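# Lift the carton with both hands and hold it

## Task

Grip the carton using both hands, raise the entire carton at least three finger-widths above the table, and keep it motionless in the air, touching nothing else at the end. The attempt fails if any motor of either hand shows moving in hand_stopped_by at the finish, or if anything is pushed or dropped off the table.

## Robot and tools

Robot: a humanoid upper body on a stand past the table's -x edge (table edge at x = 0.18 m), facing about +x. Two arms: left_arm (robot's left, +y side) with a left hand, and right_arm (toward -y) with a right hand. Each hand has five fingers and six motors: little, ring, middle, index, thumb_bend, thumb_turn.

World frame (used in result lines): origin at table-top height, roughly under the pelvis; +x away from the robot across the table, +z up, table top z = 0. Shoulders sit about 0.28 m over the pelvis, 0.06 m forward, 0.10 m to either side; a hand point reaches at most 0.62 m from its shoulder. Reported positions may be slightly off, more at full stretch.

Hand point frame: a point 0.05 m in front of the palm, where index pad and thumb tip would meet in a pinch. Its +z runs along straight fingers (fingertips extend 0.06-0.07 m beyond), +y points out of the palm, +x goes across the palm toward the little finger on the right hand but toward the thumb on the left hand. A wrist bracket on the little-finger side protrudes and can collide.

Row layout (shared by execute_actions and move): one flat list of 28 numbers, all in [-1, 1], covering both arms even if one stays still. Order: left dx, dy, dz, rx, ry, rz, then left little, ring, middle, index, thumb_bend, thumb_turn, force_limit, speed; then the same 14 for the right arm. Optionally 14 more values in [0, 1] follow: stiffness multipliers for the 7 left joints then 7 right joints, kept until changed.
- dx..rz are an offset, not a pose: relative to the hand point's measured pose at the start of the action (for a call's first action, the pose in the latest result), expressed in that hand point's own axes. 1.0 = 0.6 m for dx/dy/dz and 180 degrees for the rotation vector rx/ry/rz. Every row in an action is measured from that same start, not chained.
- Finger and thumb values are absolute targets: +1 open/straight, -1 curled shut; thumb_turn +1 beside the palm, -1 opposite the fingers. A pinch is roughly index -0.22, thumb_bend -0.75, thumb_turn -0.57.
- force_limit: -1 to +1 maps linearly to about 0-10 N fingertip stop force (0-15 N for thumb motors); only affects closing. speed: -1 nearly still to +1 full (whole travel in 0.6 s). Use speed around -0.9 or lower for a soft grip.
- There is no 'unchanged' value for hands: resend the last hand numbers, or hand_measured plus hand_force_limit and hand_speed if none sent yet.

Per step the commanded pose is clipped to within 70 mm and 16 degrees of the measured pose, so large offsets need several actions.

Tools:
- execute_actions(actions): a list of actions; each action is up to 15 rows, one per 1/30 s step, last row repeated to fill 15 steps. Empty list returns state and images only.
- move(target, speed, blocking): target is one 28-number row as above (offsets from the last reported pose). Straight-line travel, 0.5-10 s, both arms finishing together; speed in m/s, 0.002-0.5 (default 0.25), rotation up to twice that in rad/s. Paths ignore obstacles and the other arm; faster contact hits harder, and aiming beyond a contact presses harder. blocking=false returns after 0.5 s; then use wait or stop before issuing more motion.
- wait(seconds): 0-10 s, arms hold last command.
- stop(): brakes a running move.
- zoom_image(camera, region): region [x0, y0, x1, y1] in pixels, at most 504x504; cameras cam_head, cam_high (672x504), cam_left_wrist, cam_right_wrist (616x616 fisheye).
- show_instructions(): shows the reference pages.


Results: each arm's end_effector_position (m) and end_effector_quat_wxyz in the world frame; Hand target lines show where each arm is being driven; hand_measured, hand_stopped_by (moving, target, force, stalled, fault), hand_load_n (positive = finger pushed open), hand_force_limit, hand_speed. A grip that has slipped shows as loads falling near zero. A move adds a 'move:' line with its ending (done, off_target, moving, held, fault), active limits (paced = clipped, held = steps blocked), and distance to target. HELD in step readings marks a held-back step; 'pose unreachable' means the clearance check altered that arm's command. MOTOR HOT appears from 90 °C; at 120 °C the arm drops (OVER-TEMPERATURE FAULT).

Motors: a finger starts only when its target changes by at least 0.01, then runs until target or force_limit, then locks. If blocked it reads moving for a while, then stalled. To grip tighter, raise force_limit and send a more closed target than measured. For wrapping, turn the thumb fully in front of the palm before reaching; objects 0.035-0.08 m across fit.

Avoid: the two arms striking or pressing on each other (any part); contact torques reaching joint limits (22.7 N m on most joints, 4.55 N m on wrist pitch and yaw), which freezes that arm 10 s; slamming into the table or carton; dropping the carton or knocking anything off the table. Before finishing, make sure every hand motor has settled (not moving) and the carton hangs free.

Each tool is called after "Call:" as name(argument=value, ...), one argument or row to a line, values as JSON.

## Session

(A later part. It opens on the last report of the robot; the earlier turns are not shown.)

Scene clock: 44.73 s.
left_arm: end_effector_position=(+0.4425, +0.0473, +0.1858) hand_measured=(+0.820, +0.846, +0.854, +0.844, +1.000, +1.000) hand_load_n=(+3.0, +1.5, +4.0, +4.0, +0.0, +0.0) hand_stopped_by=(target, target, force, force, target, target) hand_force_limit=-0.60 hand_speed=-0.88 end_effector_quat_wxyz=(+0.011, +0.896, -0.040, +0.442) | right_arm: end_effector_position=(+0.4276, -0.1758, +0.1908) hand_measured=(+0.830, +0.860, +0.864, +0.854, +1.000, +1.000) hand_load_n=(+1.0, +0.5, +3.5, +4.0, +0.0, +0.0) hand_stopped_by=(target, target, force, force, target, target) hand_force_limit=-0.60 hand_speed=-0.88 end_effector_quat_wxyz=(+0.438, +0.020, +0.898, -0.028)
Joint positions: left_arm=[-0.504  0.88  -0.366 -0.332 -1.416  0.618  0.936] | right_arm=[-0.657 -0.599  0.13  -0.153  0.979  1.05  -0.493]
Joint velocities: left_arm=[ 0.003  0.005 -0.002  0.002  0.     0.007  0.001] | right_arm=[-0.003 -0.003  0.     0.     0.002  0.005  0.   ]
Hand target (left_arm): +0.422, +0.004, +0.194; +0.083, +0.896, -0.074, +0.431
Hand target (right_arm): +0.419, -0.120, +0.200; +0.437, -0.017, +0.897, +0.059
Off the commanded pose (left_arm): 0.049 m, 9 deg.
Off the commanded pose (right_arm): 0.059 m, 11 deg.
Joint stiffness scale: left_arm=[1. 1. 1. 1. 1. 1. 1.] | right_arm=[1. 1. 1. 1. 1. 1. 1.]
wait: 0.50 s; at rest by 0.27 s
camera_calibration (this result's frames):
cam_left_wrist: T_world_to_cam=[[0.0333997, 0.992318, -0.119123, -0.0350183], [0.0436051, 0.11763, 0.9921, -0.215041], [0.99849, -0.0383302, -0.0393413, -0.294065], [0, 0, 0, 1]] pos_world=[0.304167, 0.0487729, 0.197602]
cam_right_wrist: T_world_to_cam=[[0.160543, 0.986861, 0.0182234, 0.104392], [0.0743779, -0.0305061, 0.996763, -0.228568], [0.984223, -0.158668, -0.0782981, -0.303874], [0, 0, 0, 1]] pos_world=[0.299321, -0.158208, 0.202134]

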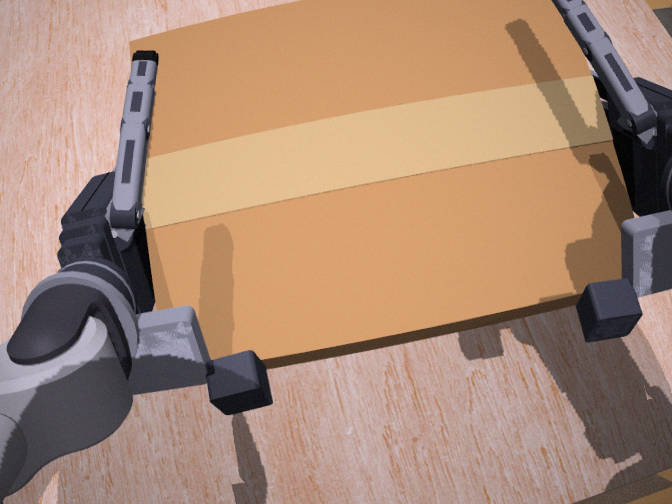

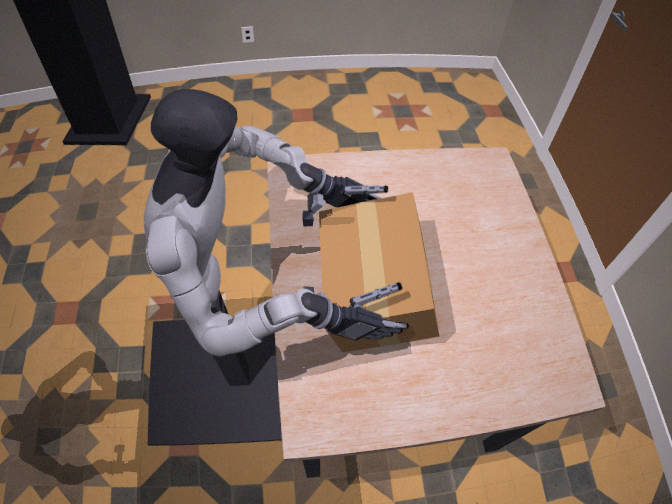

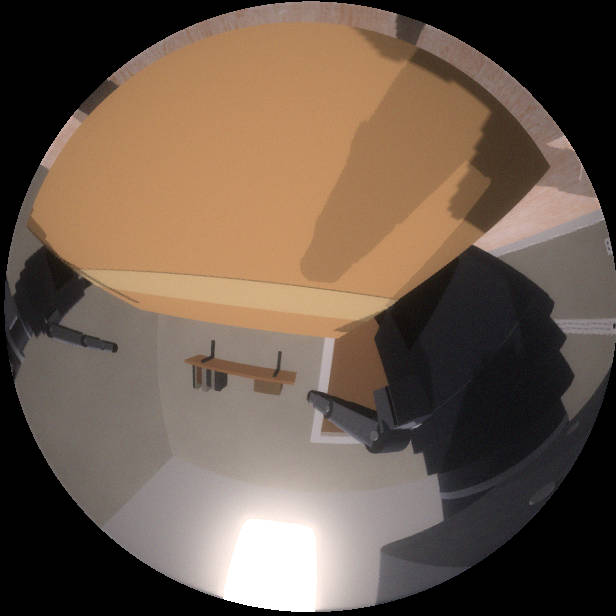

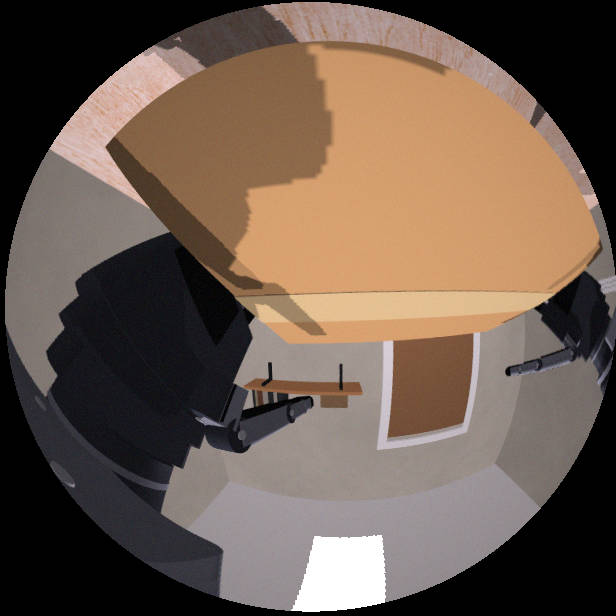

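Call:
execute_actions(
  actions=[],
)

Scene clock: 45.90 s.
left_arm: end_effector_position=(+0.4397, +0.0479, +0.1812) hand_measured=(+0.820, +0.846, +0.854, +0.844, +1.000, +1.000) hand_load_n=(+0.5, +0.5, +3.5, +5.5, +0.0, +0.0) hand_stopped_by=(target, target, force, force, target, target) hand_force_limit=-0.60 hand_speed=-0.88 end_effector_quat_wxyz=(+0.006, +0.899, -0.046, +0.436) | right_arm: end_effector_position=(+0.4251, -0.1749, +0.1862) hand_measured=(+0.830, +0.860, +0.864, +0.854, +1.000, +1.000) hand_load_n=(+0.5, +0.0, +3.0, +4.5, +0.0, +0.0) hand_stopped_by=(target, target, force, force, target, target) hand_force_limit=-0.60 hand_speed=-0.88 end_effector_quat_wxyz=(+0.431, +0.017, +0.902, -0.030)
Joint positions: left_arm=[-0.502  0.882 -0.371 -0.332 -1.417  0.63   0.94 ] | right_arm=[-0.655 -0.598  0.135 -0.154  0.979  1.062 -0.496]
Joint velocities: left_arm=[ 0.     0.006 -0.003  0.006 -0.009  0.     0.   ] | right_arm=[-0.011  0.    -0.005 -0.005 -0.002  0.     0.   ]
Hand target (left_arm): +0.422, +0.004, +0.194; +0.083, +0.896, -0.074, +0.431
Hand target (right_arm): +0.419, -0.120, +0.200; +0.437, -0.017, +0.897, +0.059
Off the commanded pose (left_arm): 0.049 m, 9 deg.
Off the commanded pose (right_arm): 0.059 m, 11 deg.
Joint stiffness scale: left_arm=[1. 1. 1. 1. 1. 1. 1.] | right_arm=[1. 1. 1. 1. 1. 1. 1.]
camera_calibration (this result's frames):
cam_left_wrist: T_world_to_cam=[[0.0375786, 0.993729, -0.105312, -0.0404553], [0.0570784, 0.10308, 0.993034, -0.21576], [0.997662, -0.0433279, -0.0528469, -0.288466], [0, 0, 0, 1]] pos_world=[0.301627, 0.0499436, 0.194752]
cam_right_wrist: T_world_to_cam=[[0.156368, 0.98765, 0.00983907, 0.107448], [0.0902046, -0.0242, 0.995629, -0.229242], [0.983571, -0.154797, -0.0928746, -0.297937], [0, 0, 0, 1]] pos_world=[0.296919, -0.157788, 0.199512]

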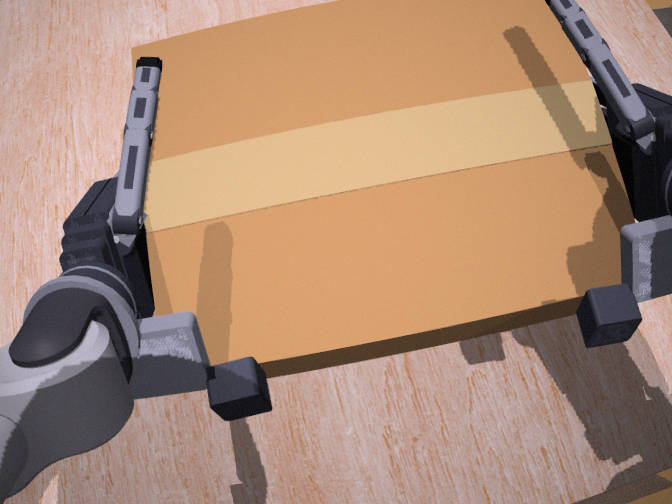

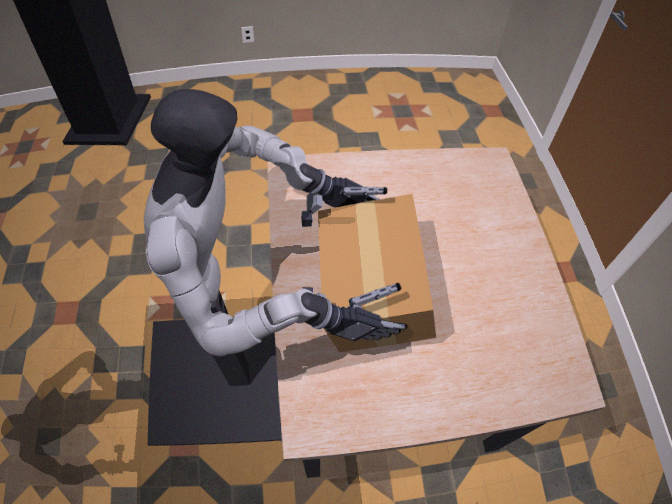

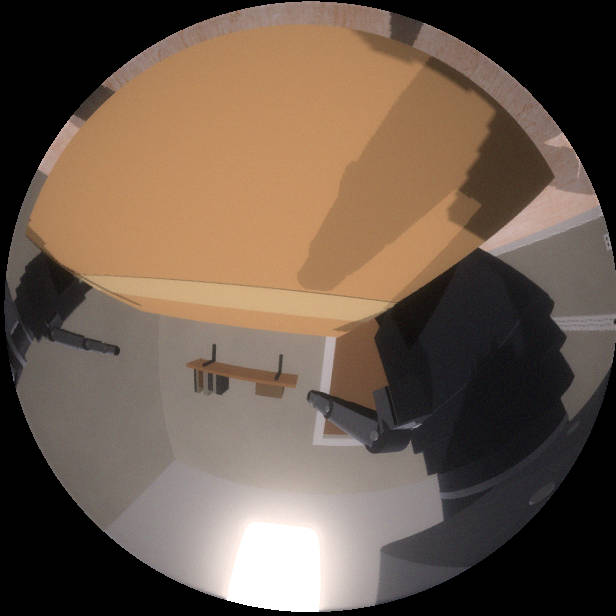

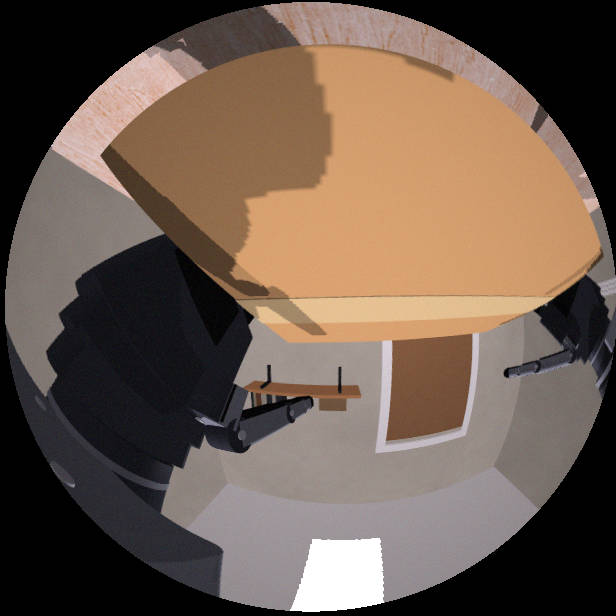

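Call:
execute_actions(
  actions=[
    [[0.002,0.076,-0.028,-0.051,-0.003,-0.003,0.82,0.845,0.78,0.78,1,1,-0.6,-0.88,-0.008,0.093,-0.024,-0.06,0.001,0.003,0.83,0.86,0.78,0.78,1,1,-0.6,-0.88],[0.002,0.076,-0.024,-0.051,-0.006,-0.003,0.82,0.845,0.78,0.78,1,1,-0.6,-0.88,-0.008,0.093,-0.02,-0.06,0.004,0.003,0.83,0.86,0.78,0.78,1,1,-0.6,-0.88],[0.002,0.076,-0.02,-0.051,-0.009,-0.003,0.82,0.845,0.78,0.78,1,1,-0.6,-0.88,-0.008,0.093,-0.016,-0.06,0.007,0.003,0.83,0.86,0.78,0.78,1,1,-0.6,-0.88],[0.002,0.076,-0.016,-0.051,-0.012,-0.003,0.82,0.845,0.78,0.78,1,1,-0.6,-0.88,-0.008,0.093,-0.012,-0.06,0.01,0.003,0.83,0.86,0.78,0.78,1,1,-0.6,-0.88],[0.002,0.076,-0.012,-0.051,-0.015,-0.003,0.82,0.845,0.78,0.78,1,1,-0.6,-0.88,-0.008,0.093,-0.008,-0.06,0.013,0.003,0.83,0.86,0.78,0.78,1,1,-0.6,-0.88],[0.002,0.076,-0.008,-0.051,-0.018,-0.003,0.82,0.845,0.78,0.78,1,1,-0.6,-0.88,-0.008,0.093,-0.004,-0.06,0.016,0.003,0.83,0.86,0.78,0.78,1,1,-0.6,-0.88],[0.002,0.076,-0.004,-0.051,-0.021,-0.003,0.82,0.845,0.78,0.78,1,1,-0.6,-0.88,-0.008,0.093,0,-0.06,0.019,0.003,0.83,0.86,0.78,0.78,1,1,-0.6,-0.88],[0.002,0.076,0,-0.051,-0.024,-0.003,0.82,0.845,0.78,0.78,1,1,-0.6,-0.88,-0.008,0.093,0.004,-0.06,0.022,0.003,0.83,0.86,0.78,0.78,1,1,-0.6,-0.88],[0.002,0.076,0.004,-0.051,-0.027,-0.003,0.82,0.845,0.78,0.78,1,1,-0.6,-0.88,-0.008,0.093,0.008,-0.06,0.025,0.003,0.83,0.86,0.78,0.78,1,1,-0.6,-0.88],[0.002,0.076,0.008,-0.051,-0.03,-0.003,0.82,0.845,0.78,0.78,1,1,-0.6,-0.88,-0.008,0.093,0.012,-0.06,0.028,0.003,0.83,0.86,0.78,0.78,1,1,-0.6,-0.88],[0.002,0.076,0.012,-0.051,-0.033,-0.003,0.82,0.845,0.78,0.78,1,1,-0.6,-0.88,-0.008,0.093,0.016,-0.06,0.031,0.003,0.83,0.86,0.78,0.78,1,1,-0.6,-0.88],[0.002,0.076,0.016,-0.051,-0.036,-0.003,0.82,0.845,0.78,0.78,1,1,-0.6,-0.88,-0.008,0.093,0.02,-0.06,0.034,0.003,0.83,0.86,0.78,0.78,1,1,-0.6,-0.88],[0.002,0.076,0.02,-0.051,-0.039,-0.003,0.82,0.845,0.78,0.78,1,1,-0.6,-0.88,-0.008,0.093,0.024,-0.06,0.037,0.003,0.83,0.86,0.78,0.78,1,1,-0.6,-0.88],[0.002,0.076,0.024,-0.051,-0.042,-0.003,0.82,0.845,0.78,0.78,1,1,-0.6,-0.88,-0.008,0.093,0.028,-0.06,0.04,0.003,0.83,0.86,0.78,0.78,1,1,-0.6,-0.88],[0.002,0.076,0.028,-0.051,-0.045,-0.003,0.82,0.845,0.78,0.78,1,1,-0.6,-0.88,-0.008,0.093,0.032,-0.06,0.043,0.003,0.83,0.86,0.78,0.78,1,1,-0.6,-0.88]],
  ],
)

Call:
wait(
  seconds=0.4,
)

Scene clock: 47.57 s.
left_arm: end_effector_position=(+0.4557, +0.0473, +0.1653) hand_measured=(+0.820, +0.846, +0.854, +0.844, +1.000, +1.000) hand_load_n=(+0.0, +0.0, +2.5, +6.0, +0.0, +0.0) hand_stopped_by=(target, target, force, force, target, target) hand_force_limit=-0.60 hand_speed=-0.88 end_effector_quat_wxyz=(+0.005, +0.924, -0.051, +0.380) | right_arm: end_effector_position=(+0.4404, -0.1758, +0.1705) hand_measured=(+0.830, +0.860, +0.864, +0.856, +1.000, +1.000) hand_load_n=(+0.5, +0.0, +3.5, +6.0, +0.0, +0.0) hand_stopped_by=(target, target, force, force, target, target) hand_force_limit=-0.60 hand_speed=-0.88 end_effector_quat_wxyz=(+0.374, +0.016, +0.927, -0.027)
Joint positions: left_arm=[-0.657  0.855 -0.385 -0.129 -1.511  0.767  0.906] | right_arm=[-0.828 -0.561  0.157  0.075  0.957  1.167 -0.45 ]
Joint velocities: left_arm=[-0.419 -0.126 -0.057  0.643 -0.107  0.308 -0.164] | right_arm=[-0.471  0.095  0.14   0.695 -0.153  0.094  0.223]
Hand target (left_arm): +0.445, +0.004, +0.177; +0.078, +0.923, -0.076, +0.369
Hand target (right_arm): +0.440, -0.122, +0.181; +0.371, -0.018, +0.927, +0.056
Off the commanded pose (left_arm): 0.046 m, 9 deg.
Off the commanded pose (right_arm): 0.056 m, 10 deg.
Joint stiffness scale: left_arm=[1. 1. 1. 1. 1. 1. 1.] | right_arm=[1. 1. 1. 1. 1. 1. 1.]
Step readings (end_effector_position):
0: left_arm (+0.4397, +0.0479, +0.1812) | right_arm (+0.4251, -0.1749, +0.1862)
1: left_arm (+0.4397, +0.0479, +0.1811) | right_arm (+0.4251, -0.1748, +0.1862)
2: left_arm (+0.4395, +0.0479, +0.1808) | right_arm (+0.4248, -0.1747, +0.1860)
4: left_arm (+0.4395, +0.0476, +0.1786) | right_arm (+0.4249, -0.1749, +0.1836)
8: left_arm (+0.4437, +0.0478, +0.1731) | right_arm (+0.4290, -0.1749, +0.1785)
15: end_effector_position above
camera_calibration (this result's frames):
cam_left_wrist: T_world_to_cam=[[0.0321754, 0.994581, -0.0988595, -0.0407658], [0.177629, 0.0916459, 0.979821, -0.253049], [0.983571, -0.0490864, -0.173718, -0.27857], [0, 0, 0, 1]] pos_world=[0.320254, 0.0500617, 0.19552]
cam_right_wrist: T_world_to_cam=[[0.154869, 0.987934, -0.00141352, 0.108729], [0.214548, -0.032236, 0.976181, -0.267837], [0.964357, -0.151484, -0.216952, -0.284426], [0, 0, 0, 1]] pos_world=[0.314913, -0.159137, 0.199904]

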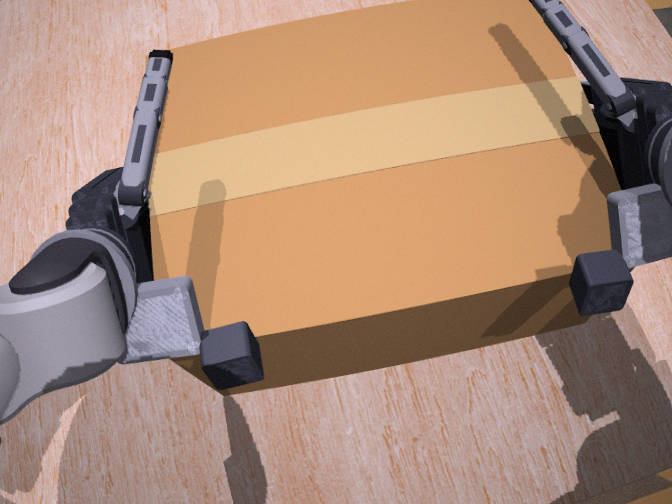

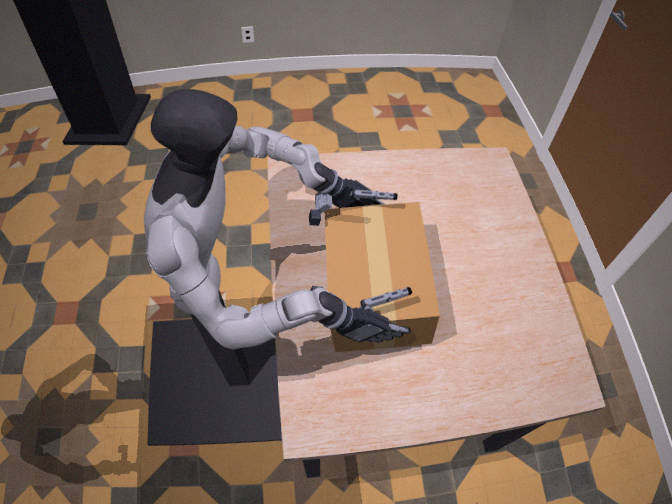

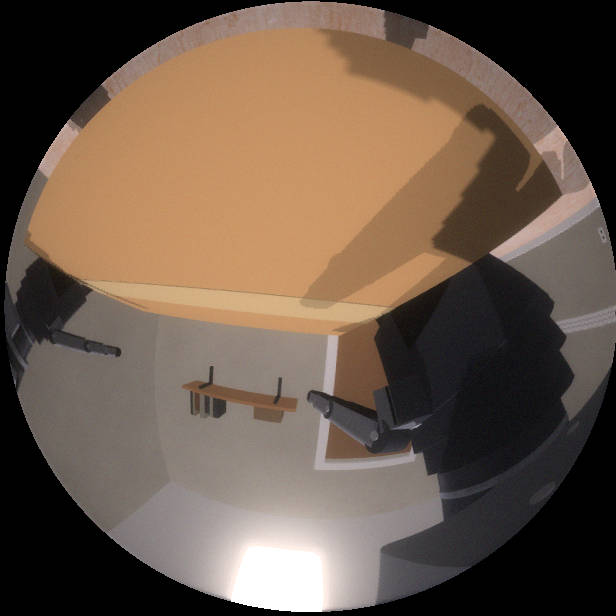

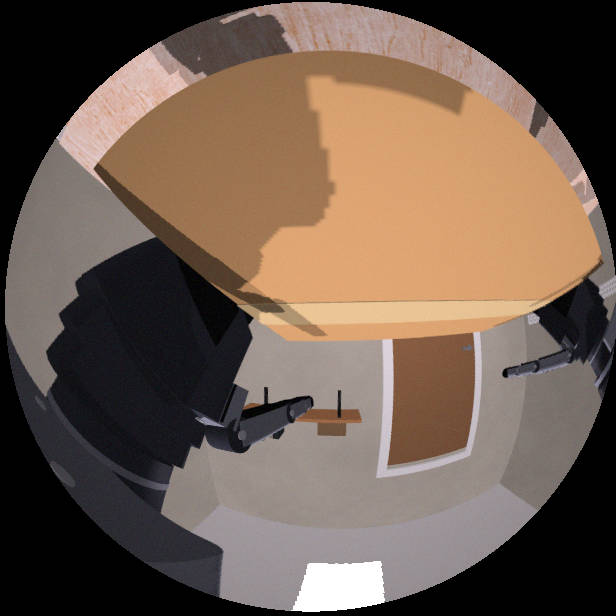

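Scene clock: 47.97 s.
left_arm: end_effector_position=(+0.4583, +0.0477, +0.1614) hand_measured=(+0.820, +0.846, +0.854, +0.844, +1.000, +1.000) hand_load_n=(+0.0, +0.0, +2.5, +6.0, +0.0, +0.0) hand_stopped_by=(target, target, force, force, target, target) hand_force_limit=-0.60 hand_speed=-0.88 end_effector_quat_wxyz=(+0.004, +0.928, -0.051, +0.370) | right_arm: end_effector_position=(+0.4430, -0.1755, +0.1667) hand_measured=(+0.830, +0.860, +0.864, +0.856, +1.000, +1.000) hand_load_n=(+0.0, +0.0, +3.5, +6.0, +0.0, +0.0) hand_stopped_by=(target, target, force, force, target, target) hand_force_limit=-0.60 hand_speed=-0.88 end_effector_quat_wxyz=(+0.363, +0.015, +0.931, -0.026)
Joint positions: left_arm=[-0.683  0.848 -0.39  -0.087 -1.517  0.788  0.895] | right_arm=[-0.859 -0.554  0.168  0.125  0.945  1.174 -0.433]
Joint velocities: left_arm=[-0.005  0.002 -0.011  0.005 -0.006  0.     0.   ] | right_arm=[-0.002  0.002  0.003 -0.002  0.     0.     0.   ]
Hand target (left_arm): +0.445, +0.004, +0.177; +0.078, +0.923, -0.076, +0.369
Hand target (right_arm): +0.440, -0.122, +0.181; +0.371, -0.018, +0.927, +0.056
Off the commanded pose (left_arm): 0.048 m, 9 deg.
Off the commanded pose (right_arm): 0.056 m, 10 deg.
Joint stiffness scale: left_arm=[1. 1. 1. 1. 1. 1. 1.] | right_arm=[1. 1. 1. 1. 1. 1. 1.]
wait: 0.40 s; at rest by 0.27 s
camera_calibration (this result's frames):
cam_left_wrist: T_world_to_cam=[[0.0298202, 0.99484, -0.0969748, -0.0408852], [0.199159, 0.089159, 0.975903, -0.258834], [0.979513, -0.048415, -0.195473, -0.276476], [0, 0, 0, 1]] pos_world=[0.32358, 0.0503661, 0.194589]
cam_right_wrist: T_world_to_cam=[[0.153562, 0.988136, -0.00261438, 0.108828], [0.236703, -0.034216, 0.970979, -0.273957], [0.95937, -0.149725, -0.239149, -0.281521], [0, 0, 0, 1]] pos_world=[0.318217, -0.159061, 0.198966]

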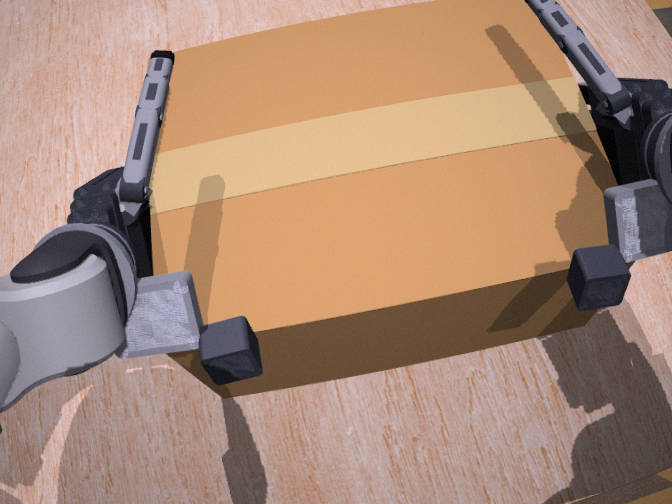

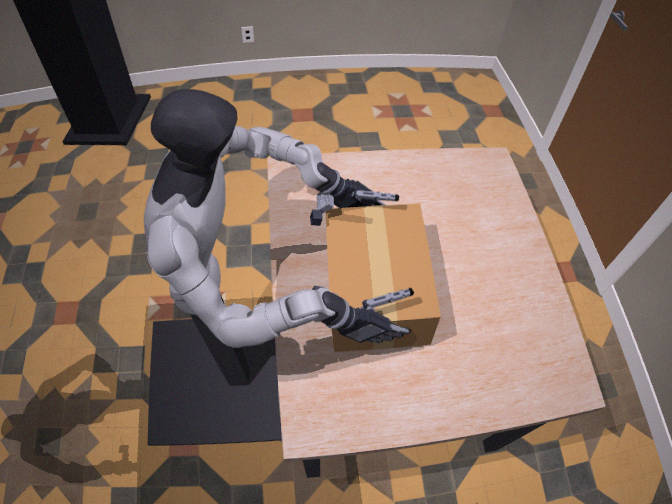

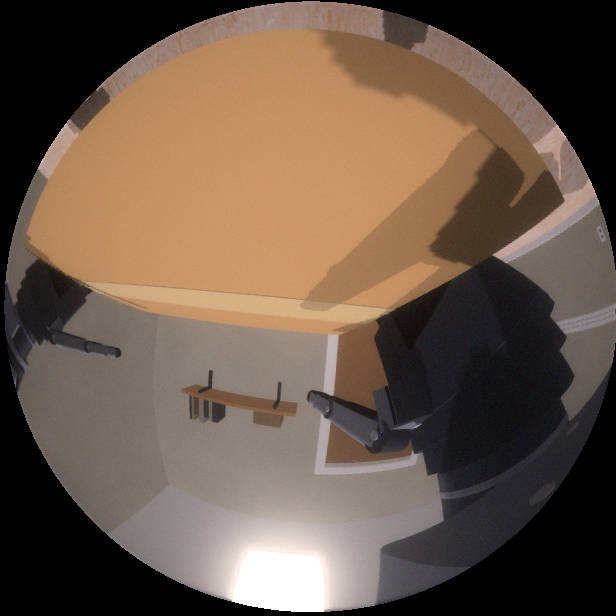

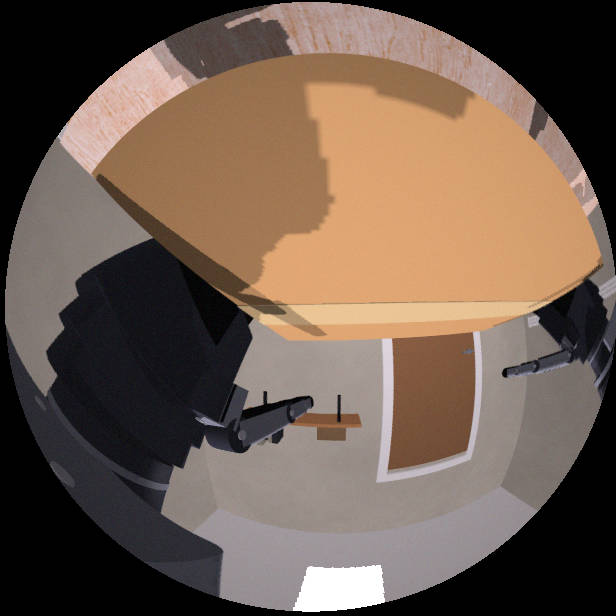

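Call:
execute_actions(
  actions=[
    [[0.008,0.074,-0.026,-0.05,-0.003,-0.003,0.82,0.845,0.78,0.78,1,1,-0.6,-0.88,-0.012,0.09,-0.022,-0.058,0,0.003,0.83,0.86,0.78,0.78,1,1,-0.6,-0.88],[0.008,0.074,-0.022,-0.05,-0.006,-0.003,0.82,0.845,0.78,0.78,1,1,-0.6,-0.88,-0.012,0.09,-0.018,-0.058,0.003,0.003,0.83,0.86,0.78,0.78,1,1,-0.6,-0.88],[0.008,0.074,-0.018,-0.05,-0.009,-0.003,0.82,0.845,0.78,0.78,1,1,-0.6,-0.88,-0.012,0.09,-0.014,-0.058,0.006,0.003,0.83,0.86,0.78,0.78,1,1,-0.6,-0.88],[0.008,0.074,-0.014,-0.05,-0.012,-0.003,0.82,0.845,0.78,0.78,1,1,-0.6,-0.88,-0.012,0.09,-0.01,-0.058,0.009,0.003,0.83,0.86,0.78,0.78,1,1,-0.6,-0.88],[0.008,0.074,-0.01,-0.05,-0.015,-0.003,0.82,0.845,0.78,0.78,1,1,-0.6,-0.88,-0.012,0.09,-0.006,-0.058,0.012,0.003,0.83,0.86,0.78,0.78,1,1,-0.6,-0.88],[0.008,0.074,-0.006,-0.05,-0.018,-0.003,0.82,0.845,0.78,0.78,1,1,-0.6,-0.88,-0.012,0.09,-0.002,-0.058,0.015,0.003,0.83,0.86,0.78,0.78,1,1,-0.6,-0.88],[0.008,0.074,-0.002,-0.05,-0.021,-0.003,0.82,0.845,0.78,0.78,1,1,-0.6,-0.88,-0.012,0.09,0.002,-0.058,0.018,0.003,0.83,0.86,0.78,0.78,1,1,-0.6,-0.88],[0.007,0.074,0.002,-0.05,-0.024,-0.003,0.82,0.845,0.78,0.78,1,1,-0.6,-0.88,-0.011,0.09,0.006,-0.058,0.021,0.003,0.83,0.86,0.78,0.78,1,1,-0.6,-0.88],[0.006,0.07,0.006,-0.047,-0.027,-0.003,0.82,0.845,0.78,0.78,1,1,-0.6,-0.88,-0.009,0.085,0.01,-0.055,0.024,0.003,0.83,0.86,0.78,0.78,1,1,-0.6,-0.88],[0.005,0.065,0.009,-0.044,-0.03,-0.003,0.82,0.845,0.78,0.78,1,1,-0.6,-0.88,-0.007,0.08,0.013,-0.051,0.027,0.003,0.83,0.86,0.78,0.78,1,1,-0.6,-0.88],[0.004,0.06,0.012,-0.04,-0.032,-0.003,0.82,0.845,0.78,0.78,1,1,-0.6,-0.88,-0.006,0.073,0.016,-0.047,0.03,0.003,0.83,0.86,0.78,0.78,1,1,-0.6,-0.88],[0.003,0.054,0.014,-0.036,-0.033,-0.003,0.82,0.845,0.78,0.78,1,1,-0.6,-0.88,-0.005,0.066,0.018,-0.042,0.032,0.003,0.83,0.86,0.78,0.78,1,1,-0.6,-0.88],[0.003,0.047,0.016,-0.031,-0.033,-0.003,0.82,0.845,0.78,0.78,1,1,-0.6,-0.88,-0.004,0.058,0.02,-0.037,0.033,0.003,0.83,0.86,0.78,0.78,1,1,-0.6,-0.88],[0.003,0.04,0.018,-0.027,-0.033,-0.003,0.82,0.845,0.78,0.78,1,1,-0.6,-0.88,-0.003,0.05,0.022,-0.032,0.033,0.003,0.83,0.86,0.78,0.78,1,1,-0.6,-0.88],[0.003,0.033,0.02,-0.022,-0.033,-0.003,0.82,0.845,0.78,0.78,1,1,-0.6,-0.88,-0.003,0.042,0.024,-0.027,0.033,0.003,0.83,0.86,0.78,0.78,1,1,-0.6,-0.88]],
  ],
)

Call:
wait(
  seconds=0.3,
)

Call:
move(
  target=[0,-0.03,0,0,0,0,0.82,0.845,0.865,0.855,1,1,-0.6,-0.5,0,-0.03,0,0,0,0,0.83,0.86,0.875,0.865,1,1,-0.6,-0.5],
  speed=0.06,
)

Scene clock: 49.70 s.
left_arm: end_effector_position=(+0.4724, +0.0487, +0.1541) hand_measured=(+0.820, +0.846, +0.854, +0.844, +1.000, +1.000) hand_load_n=(+0.0, +0.0, +1.5, +3.0, +0.0, +0.0) hand_stopped_by=(target, target, force, force, target, target) hand_force_limit=-0.60 hand_speed=-0.88 end_effector_quat_wxyz=(+0.005, +0.944, -0.047, +0.328) | right_arm: end_effector_position=(+0.4563, -0.1758, +0.1593) hand_measured=(+0.830, +0.860, +0.864, +0.854, +1.000, +1.000) hand_load_n=(+0.0, +0.0, +2.0, +3.0, +0.0, +0.0) hand_stopped_by=(target, target, force, force, target, target) hand_force_limit=-0.60 hand_speed=-0.88 end_effector_quat_wxyz=(+0.320, +0.020, +0.947, -0.019)
Joint positions: left_arm=[-0.817  0.81  -0.395  0.11  -1.549  0.9    0.857] | right_arm=[-1.018 -0.523  0.2    0.363  0.889  1.212 -0.35 ]
Joint velocities: left_arm=[-0.081 -0.032 -0.015  0.118  0.003  0.044  0.   ] | right_arm=[-0.129  0.02   0.055  0.241 -0.086 -0.027  0.123]
Hand target (left_arm): +0.466, +0.028, +0.156; +0.037, +0.945, -0.059, +0.320
Hand target (right_arm): +0.454, -0.151, +0.158; +0.315, +0.007, +0.949, +0.017
Off the commanded pose (left_arm): 0.022 m, 4 deg.
Off the commanded pose (right_arm): 0.025 m, 4 deg.
Joint stiffness scale: left_arm=[1. 1. 1. 1. 1. 1. 1.] | right_arm=[1. 1. 1. 1. 1. 1. 1.]
Step readings (end_effector_position):
0: left_arm (+0.4583, +0.0477, +0.1614) | right_arm (+0.4430, -0.1755, +0.1667)
1: left_arm (+0.4583, +0.0477, +0.1613) | right_arm (+0.4430, -0.1755, +0.1666)
2: left_arm (+0.4581, +0.0477, +0.1609) | right_arm (+0.4430, -0.1755, +0.1663)
4: left_arm (+0.4582, +0.0480, +0.1585) | right_arm (+0.4429, -0.1755, +0.1639)
8: left_arm (+0.4624, +0.0486, +0.1531) | right_arm (+0.4465, -0.1751, +0.1587)
15: end_effector_position above
camera_calibration (this result's frames):
cam_left_wrist: T_world_to_cam=[[0.0131362, 0.995029, -0.09872, -0.0348522], [0.285143, 0.0909014, 0.954165, -0.291949], [0.958395, -0.0406834, -0.282531, -0.268622], [0, 0, 0, 1]] pos_world=[0.341151, 0.050289, 0.199233]
cam_right_wrist: T_world_to_cam=[[0.159015, 0.987274, 0.00229981, 0.103681], [0.324342, -0.0544398, 0.944372, -0.309275], [0.932479, -0.149423, -0.328871, -0.269441], [0, 0, 0, 1]] pos_world=[0.335072, -0.159459, 0.203221]

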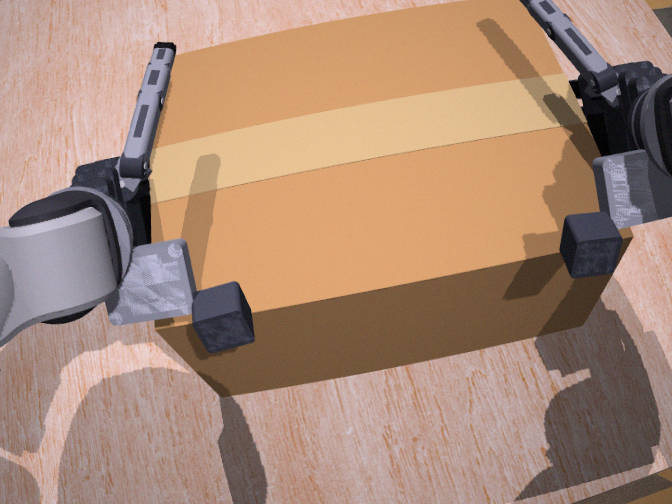

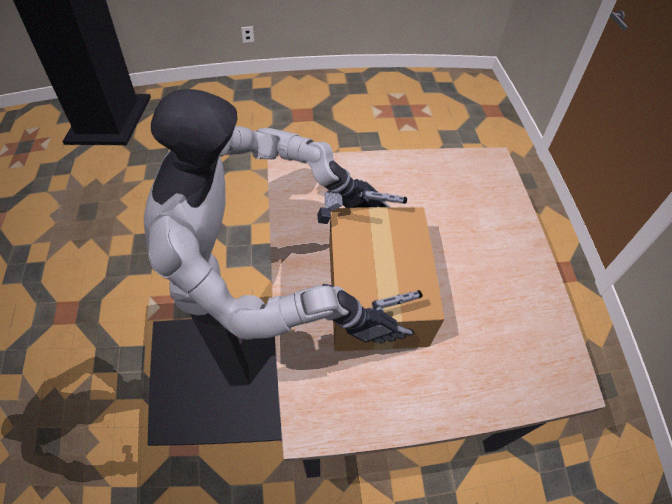

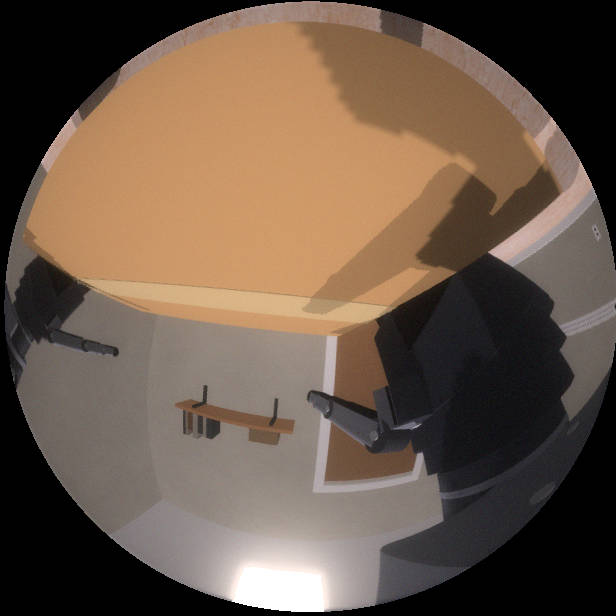

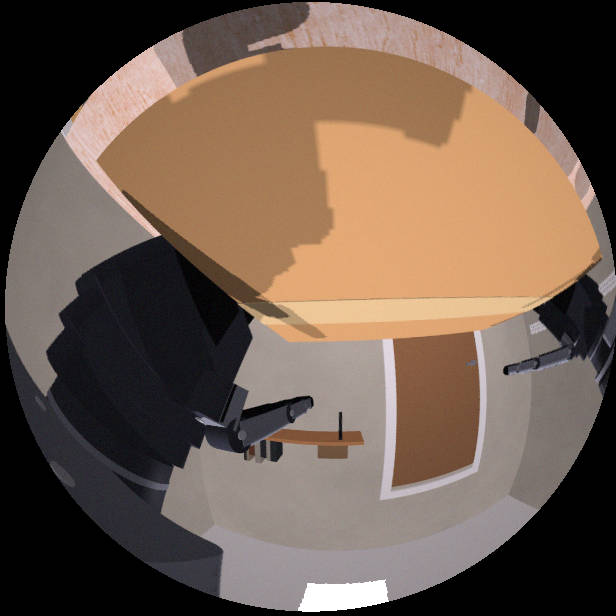

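Scene clock: 50.00 s.
left_arm: end_effector_position=(+0.4728, +0.0487, +0.1539) hand_measured=(+0.820, +0.846, +0.854, +0.844, +1.000, +1.000) hand_load_n=(+0.0, +0.0, +1.0, +2.5, +0.0, +0.0) hand_stopped_by=(target, target, force, force, target, target) hand_force_limit=-0.60 hand_speed=-0.88 end_effector_quat_wxyz=(+0.005, +0.944, -0.047, +0.327) | right_arm: end_effector_position=(+0.4571, -0.1760, +0.1585) hand_measured=(+0.830, +0.860, +0.864, +0.854, +1.000, +1.000) hand_load_n=(+0.0, +0.0, +1.5, +2.0, +0.0, +0.0) hand_stopped_by=(target, target, force, force, target, target) hand_force_limit=-0.60 hand_speed=-0.88 end_effector_quat_wxyz=(+0.319, +0.021, +0.947, -0.018)
Joint positions: left_arm=[-0.82   0.809 -0.395  0.115 -1.549  0.902  0.857] | right_arm=[-1.023 -0.522  0.203  0.376  0.884  1.206 -0.343]
Joint velocities: left_arm=[ 0.002 -0.003 -0.003 -0.002 -0.008  0.     0.   ] | right_arm=[ 0.011 -0.012 -0.003  0.005 -0.008  0.     0.   ]
Hand target (left_arm): +0.466, +0.028, +0.156; +0.037, +0.945, -0.059, +0.320
Hand target (right_arm): +0.454, -0.151, +0.158; +0.315, +0.007, +0.949, +0.017
Off the commanded pose (left_arm): 0.022 m, 4 deg.
Off the commanded pose (right_arm): 0.025 m, 4 deg.
Joint stiffness scale: left_arm=[1. 1. 1. 1. 1. 1. 1.] | right_arm=[1. 1. 1. 1. 1. 1. 1.]
wait: 0.30 s; at rest by 0.17 s
camera_calibration (this result's frames):
cam_left_wrist: T_world_to_cam=[[0.0119124, 0.995043, -0.0987308, -0.0343019], [0.286645, 0.0911957, 0.953686, -0.292569], [0.957963, -0.0396614, -0.284138, -0.268658], [0, 0, 0, 1]] pos_world=[0.341636, 0.0501576, 0.199297]
cam_right_wrist: T_world_to_cam=[[0.160153, 0.987087, 0.00332346, 0.103007], [0.326208, -0.0561039, 0.943632, -0.309773], [0.931633, -0.150041, -0.330981, -0.269886], [0, 0, 0, 1]] pos_world=[0.335988, -0.159551, 0.202642]

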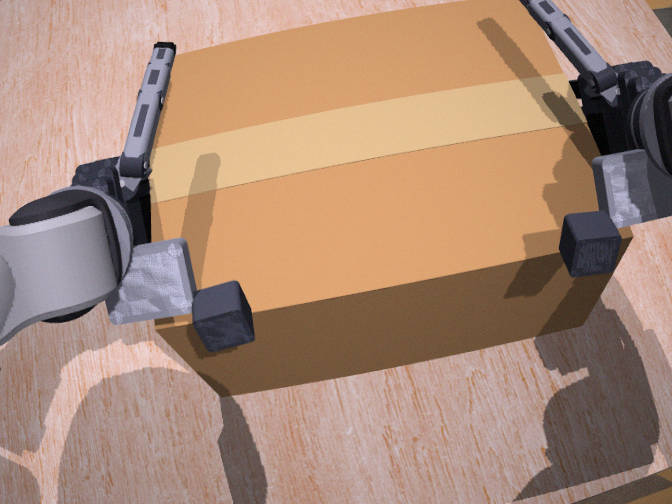

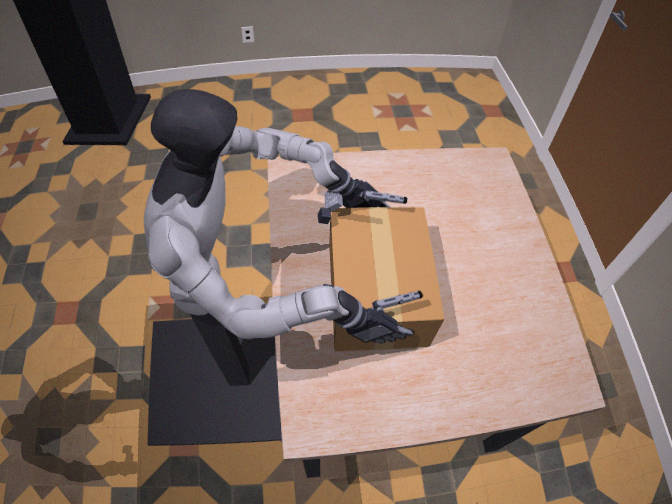

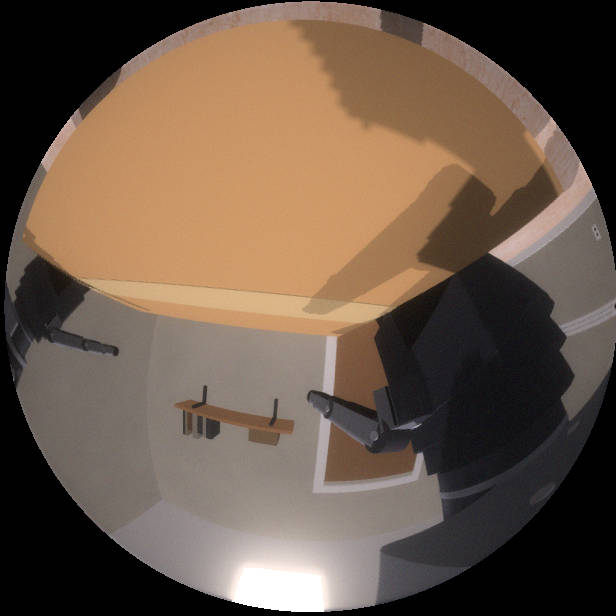

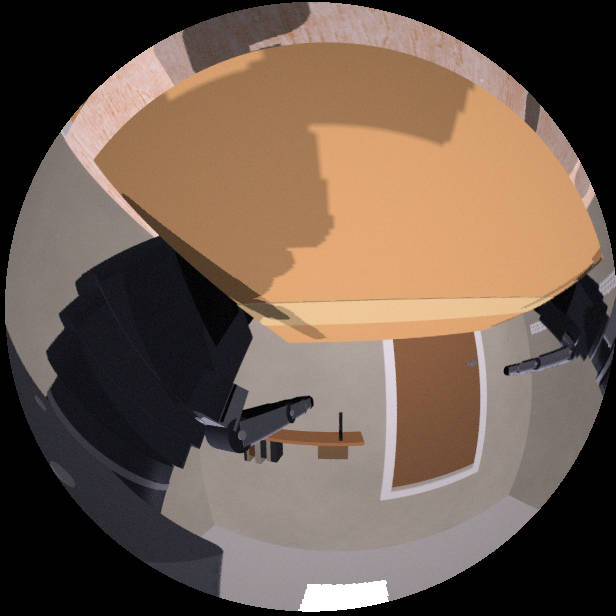

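Scene clock: 50.77 s.
left_arm: end_effector_position=(+0.4736, +0.0655, +0.1550) hand_measured=(+0.820, +0.846, +0.866, +0.856, +1.000, +1.000) hand_load_n=(+0.0, +0.0, +0.0, +0.0, +0.0, +0.0) hand_stopped_by=(target, target, target, target, target, target) hand_force_limit=-0.60 hand_speed=-0.50 end_effector_quat_wxyz=(+0.007, +0.944, -0.046, +0.326) | right_arm: end_effector_position=(+0.4557, -0.1932, +0.1583) hand_measured=(+0.830, +0.860, +0.876, +0.866, +1.000, +1.000) hand_load_n=(+0.0, +0.0, +0.0, +0.0, +0.0, +0.0) hand_stopped_by=(target, target, target, target, target, target) hand_force_limit=-0.60 hand_speed=-0.50 end_effector_quat_wxyz=(+0.318, +0.023, +0.948, -0.016)
Joint positions: left_arm=[-0.8    0.875 -0.389  0.121 -1.548  0.902  0.781] | right_arm=[-1.027 -0.585  0.231  0.414  0.873  1.176 -0.253]
Joint velocities: left_arm=[-0.002 -0.011  0.     0.005  0.005  0.     0.   ] | right_arm=[ 0.009  0.     0.005  0.     0.018 -0.002  0.   ]
Hand target (left_arm): +0.474, +0.067, +0.155; +0.005, +0.944, -0.045, +0.327
Hand target (right_arm): +0.456, -0.194, +0.159; +0.319, +0.022, +0.947, -0.018
Off the commanded pose (left_arm): 0.002 m, 0 deg.
Off the commanded pose (right_arm): 0.001 m, 0 deg.
Joint stiffness scale: left_arm=[1. 1. 1. 1. 1. 1. 1.] | right_arm=[1. 1. 1. 1. 1. 1. 1.]
move: done
camera_calibration (this result's frames):
cam_left_wrist: T_world_to_cam=[[0.0120503, 0.994699, -0.102124, -0.050457], [0.288322, 0.0943373, 0.952875, -0.296274], [0.957458, -0.0409271, -0.285657, -0.267927], [0, 0, 0, 1]] pos_world=[0.342559, 0.0671737, 0.200624]
cam_right_wrist: T_world_to_cam=[[0.162171, 0.986735, 0.00741657, 0.118654], [0.328023, -0.0609965, 0.942699, -0.311795], [0.930646, -0.150446, -0.333563, -0.270463], [0, 0, 0, 1]] pos_world=[0.334739, -0.176788, 0.202832]

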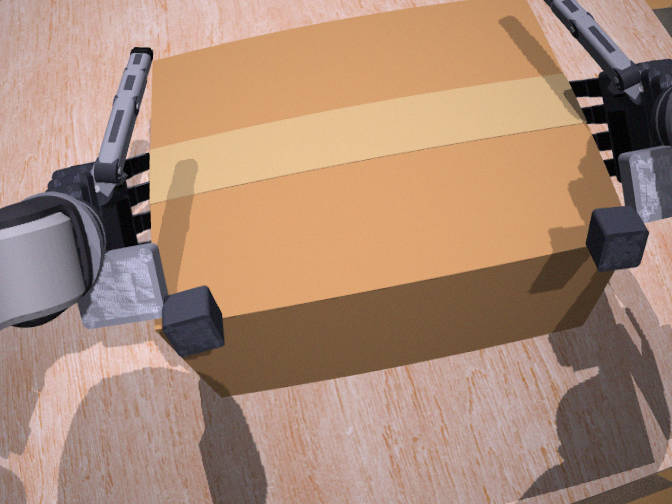

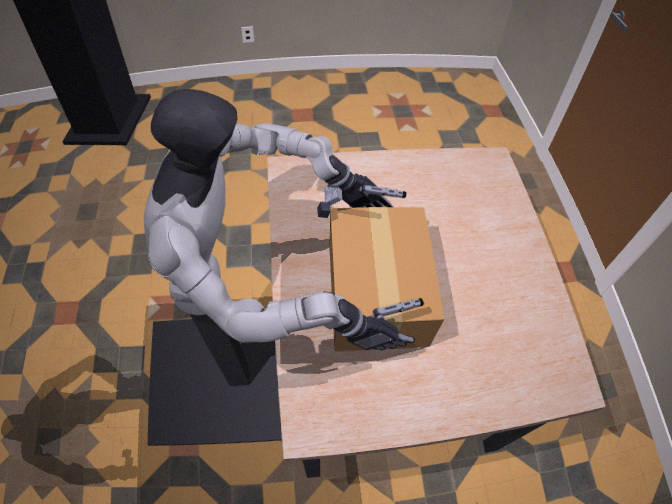

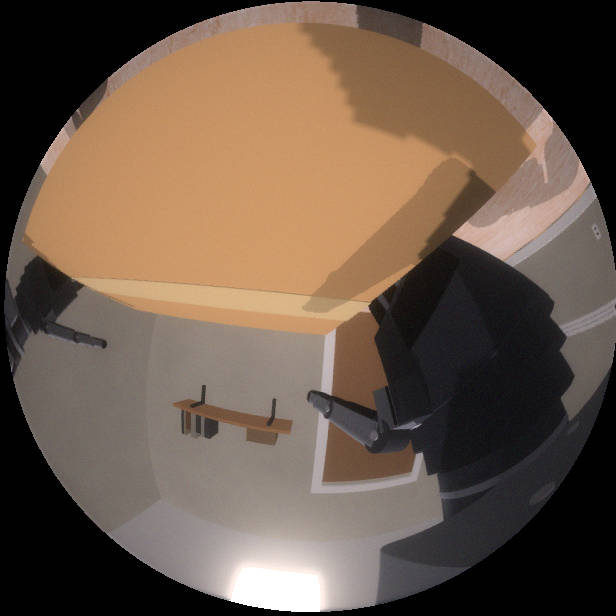

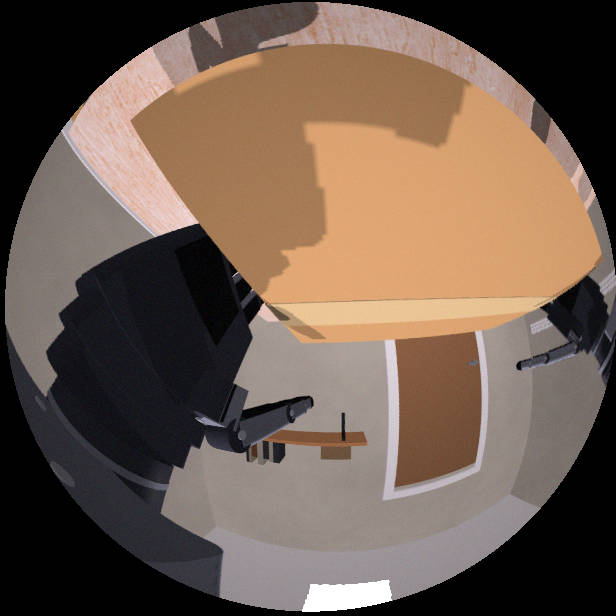

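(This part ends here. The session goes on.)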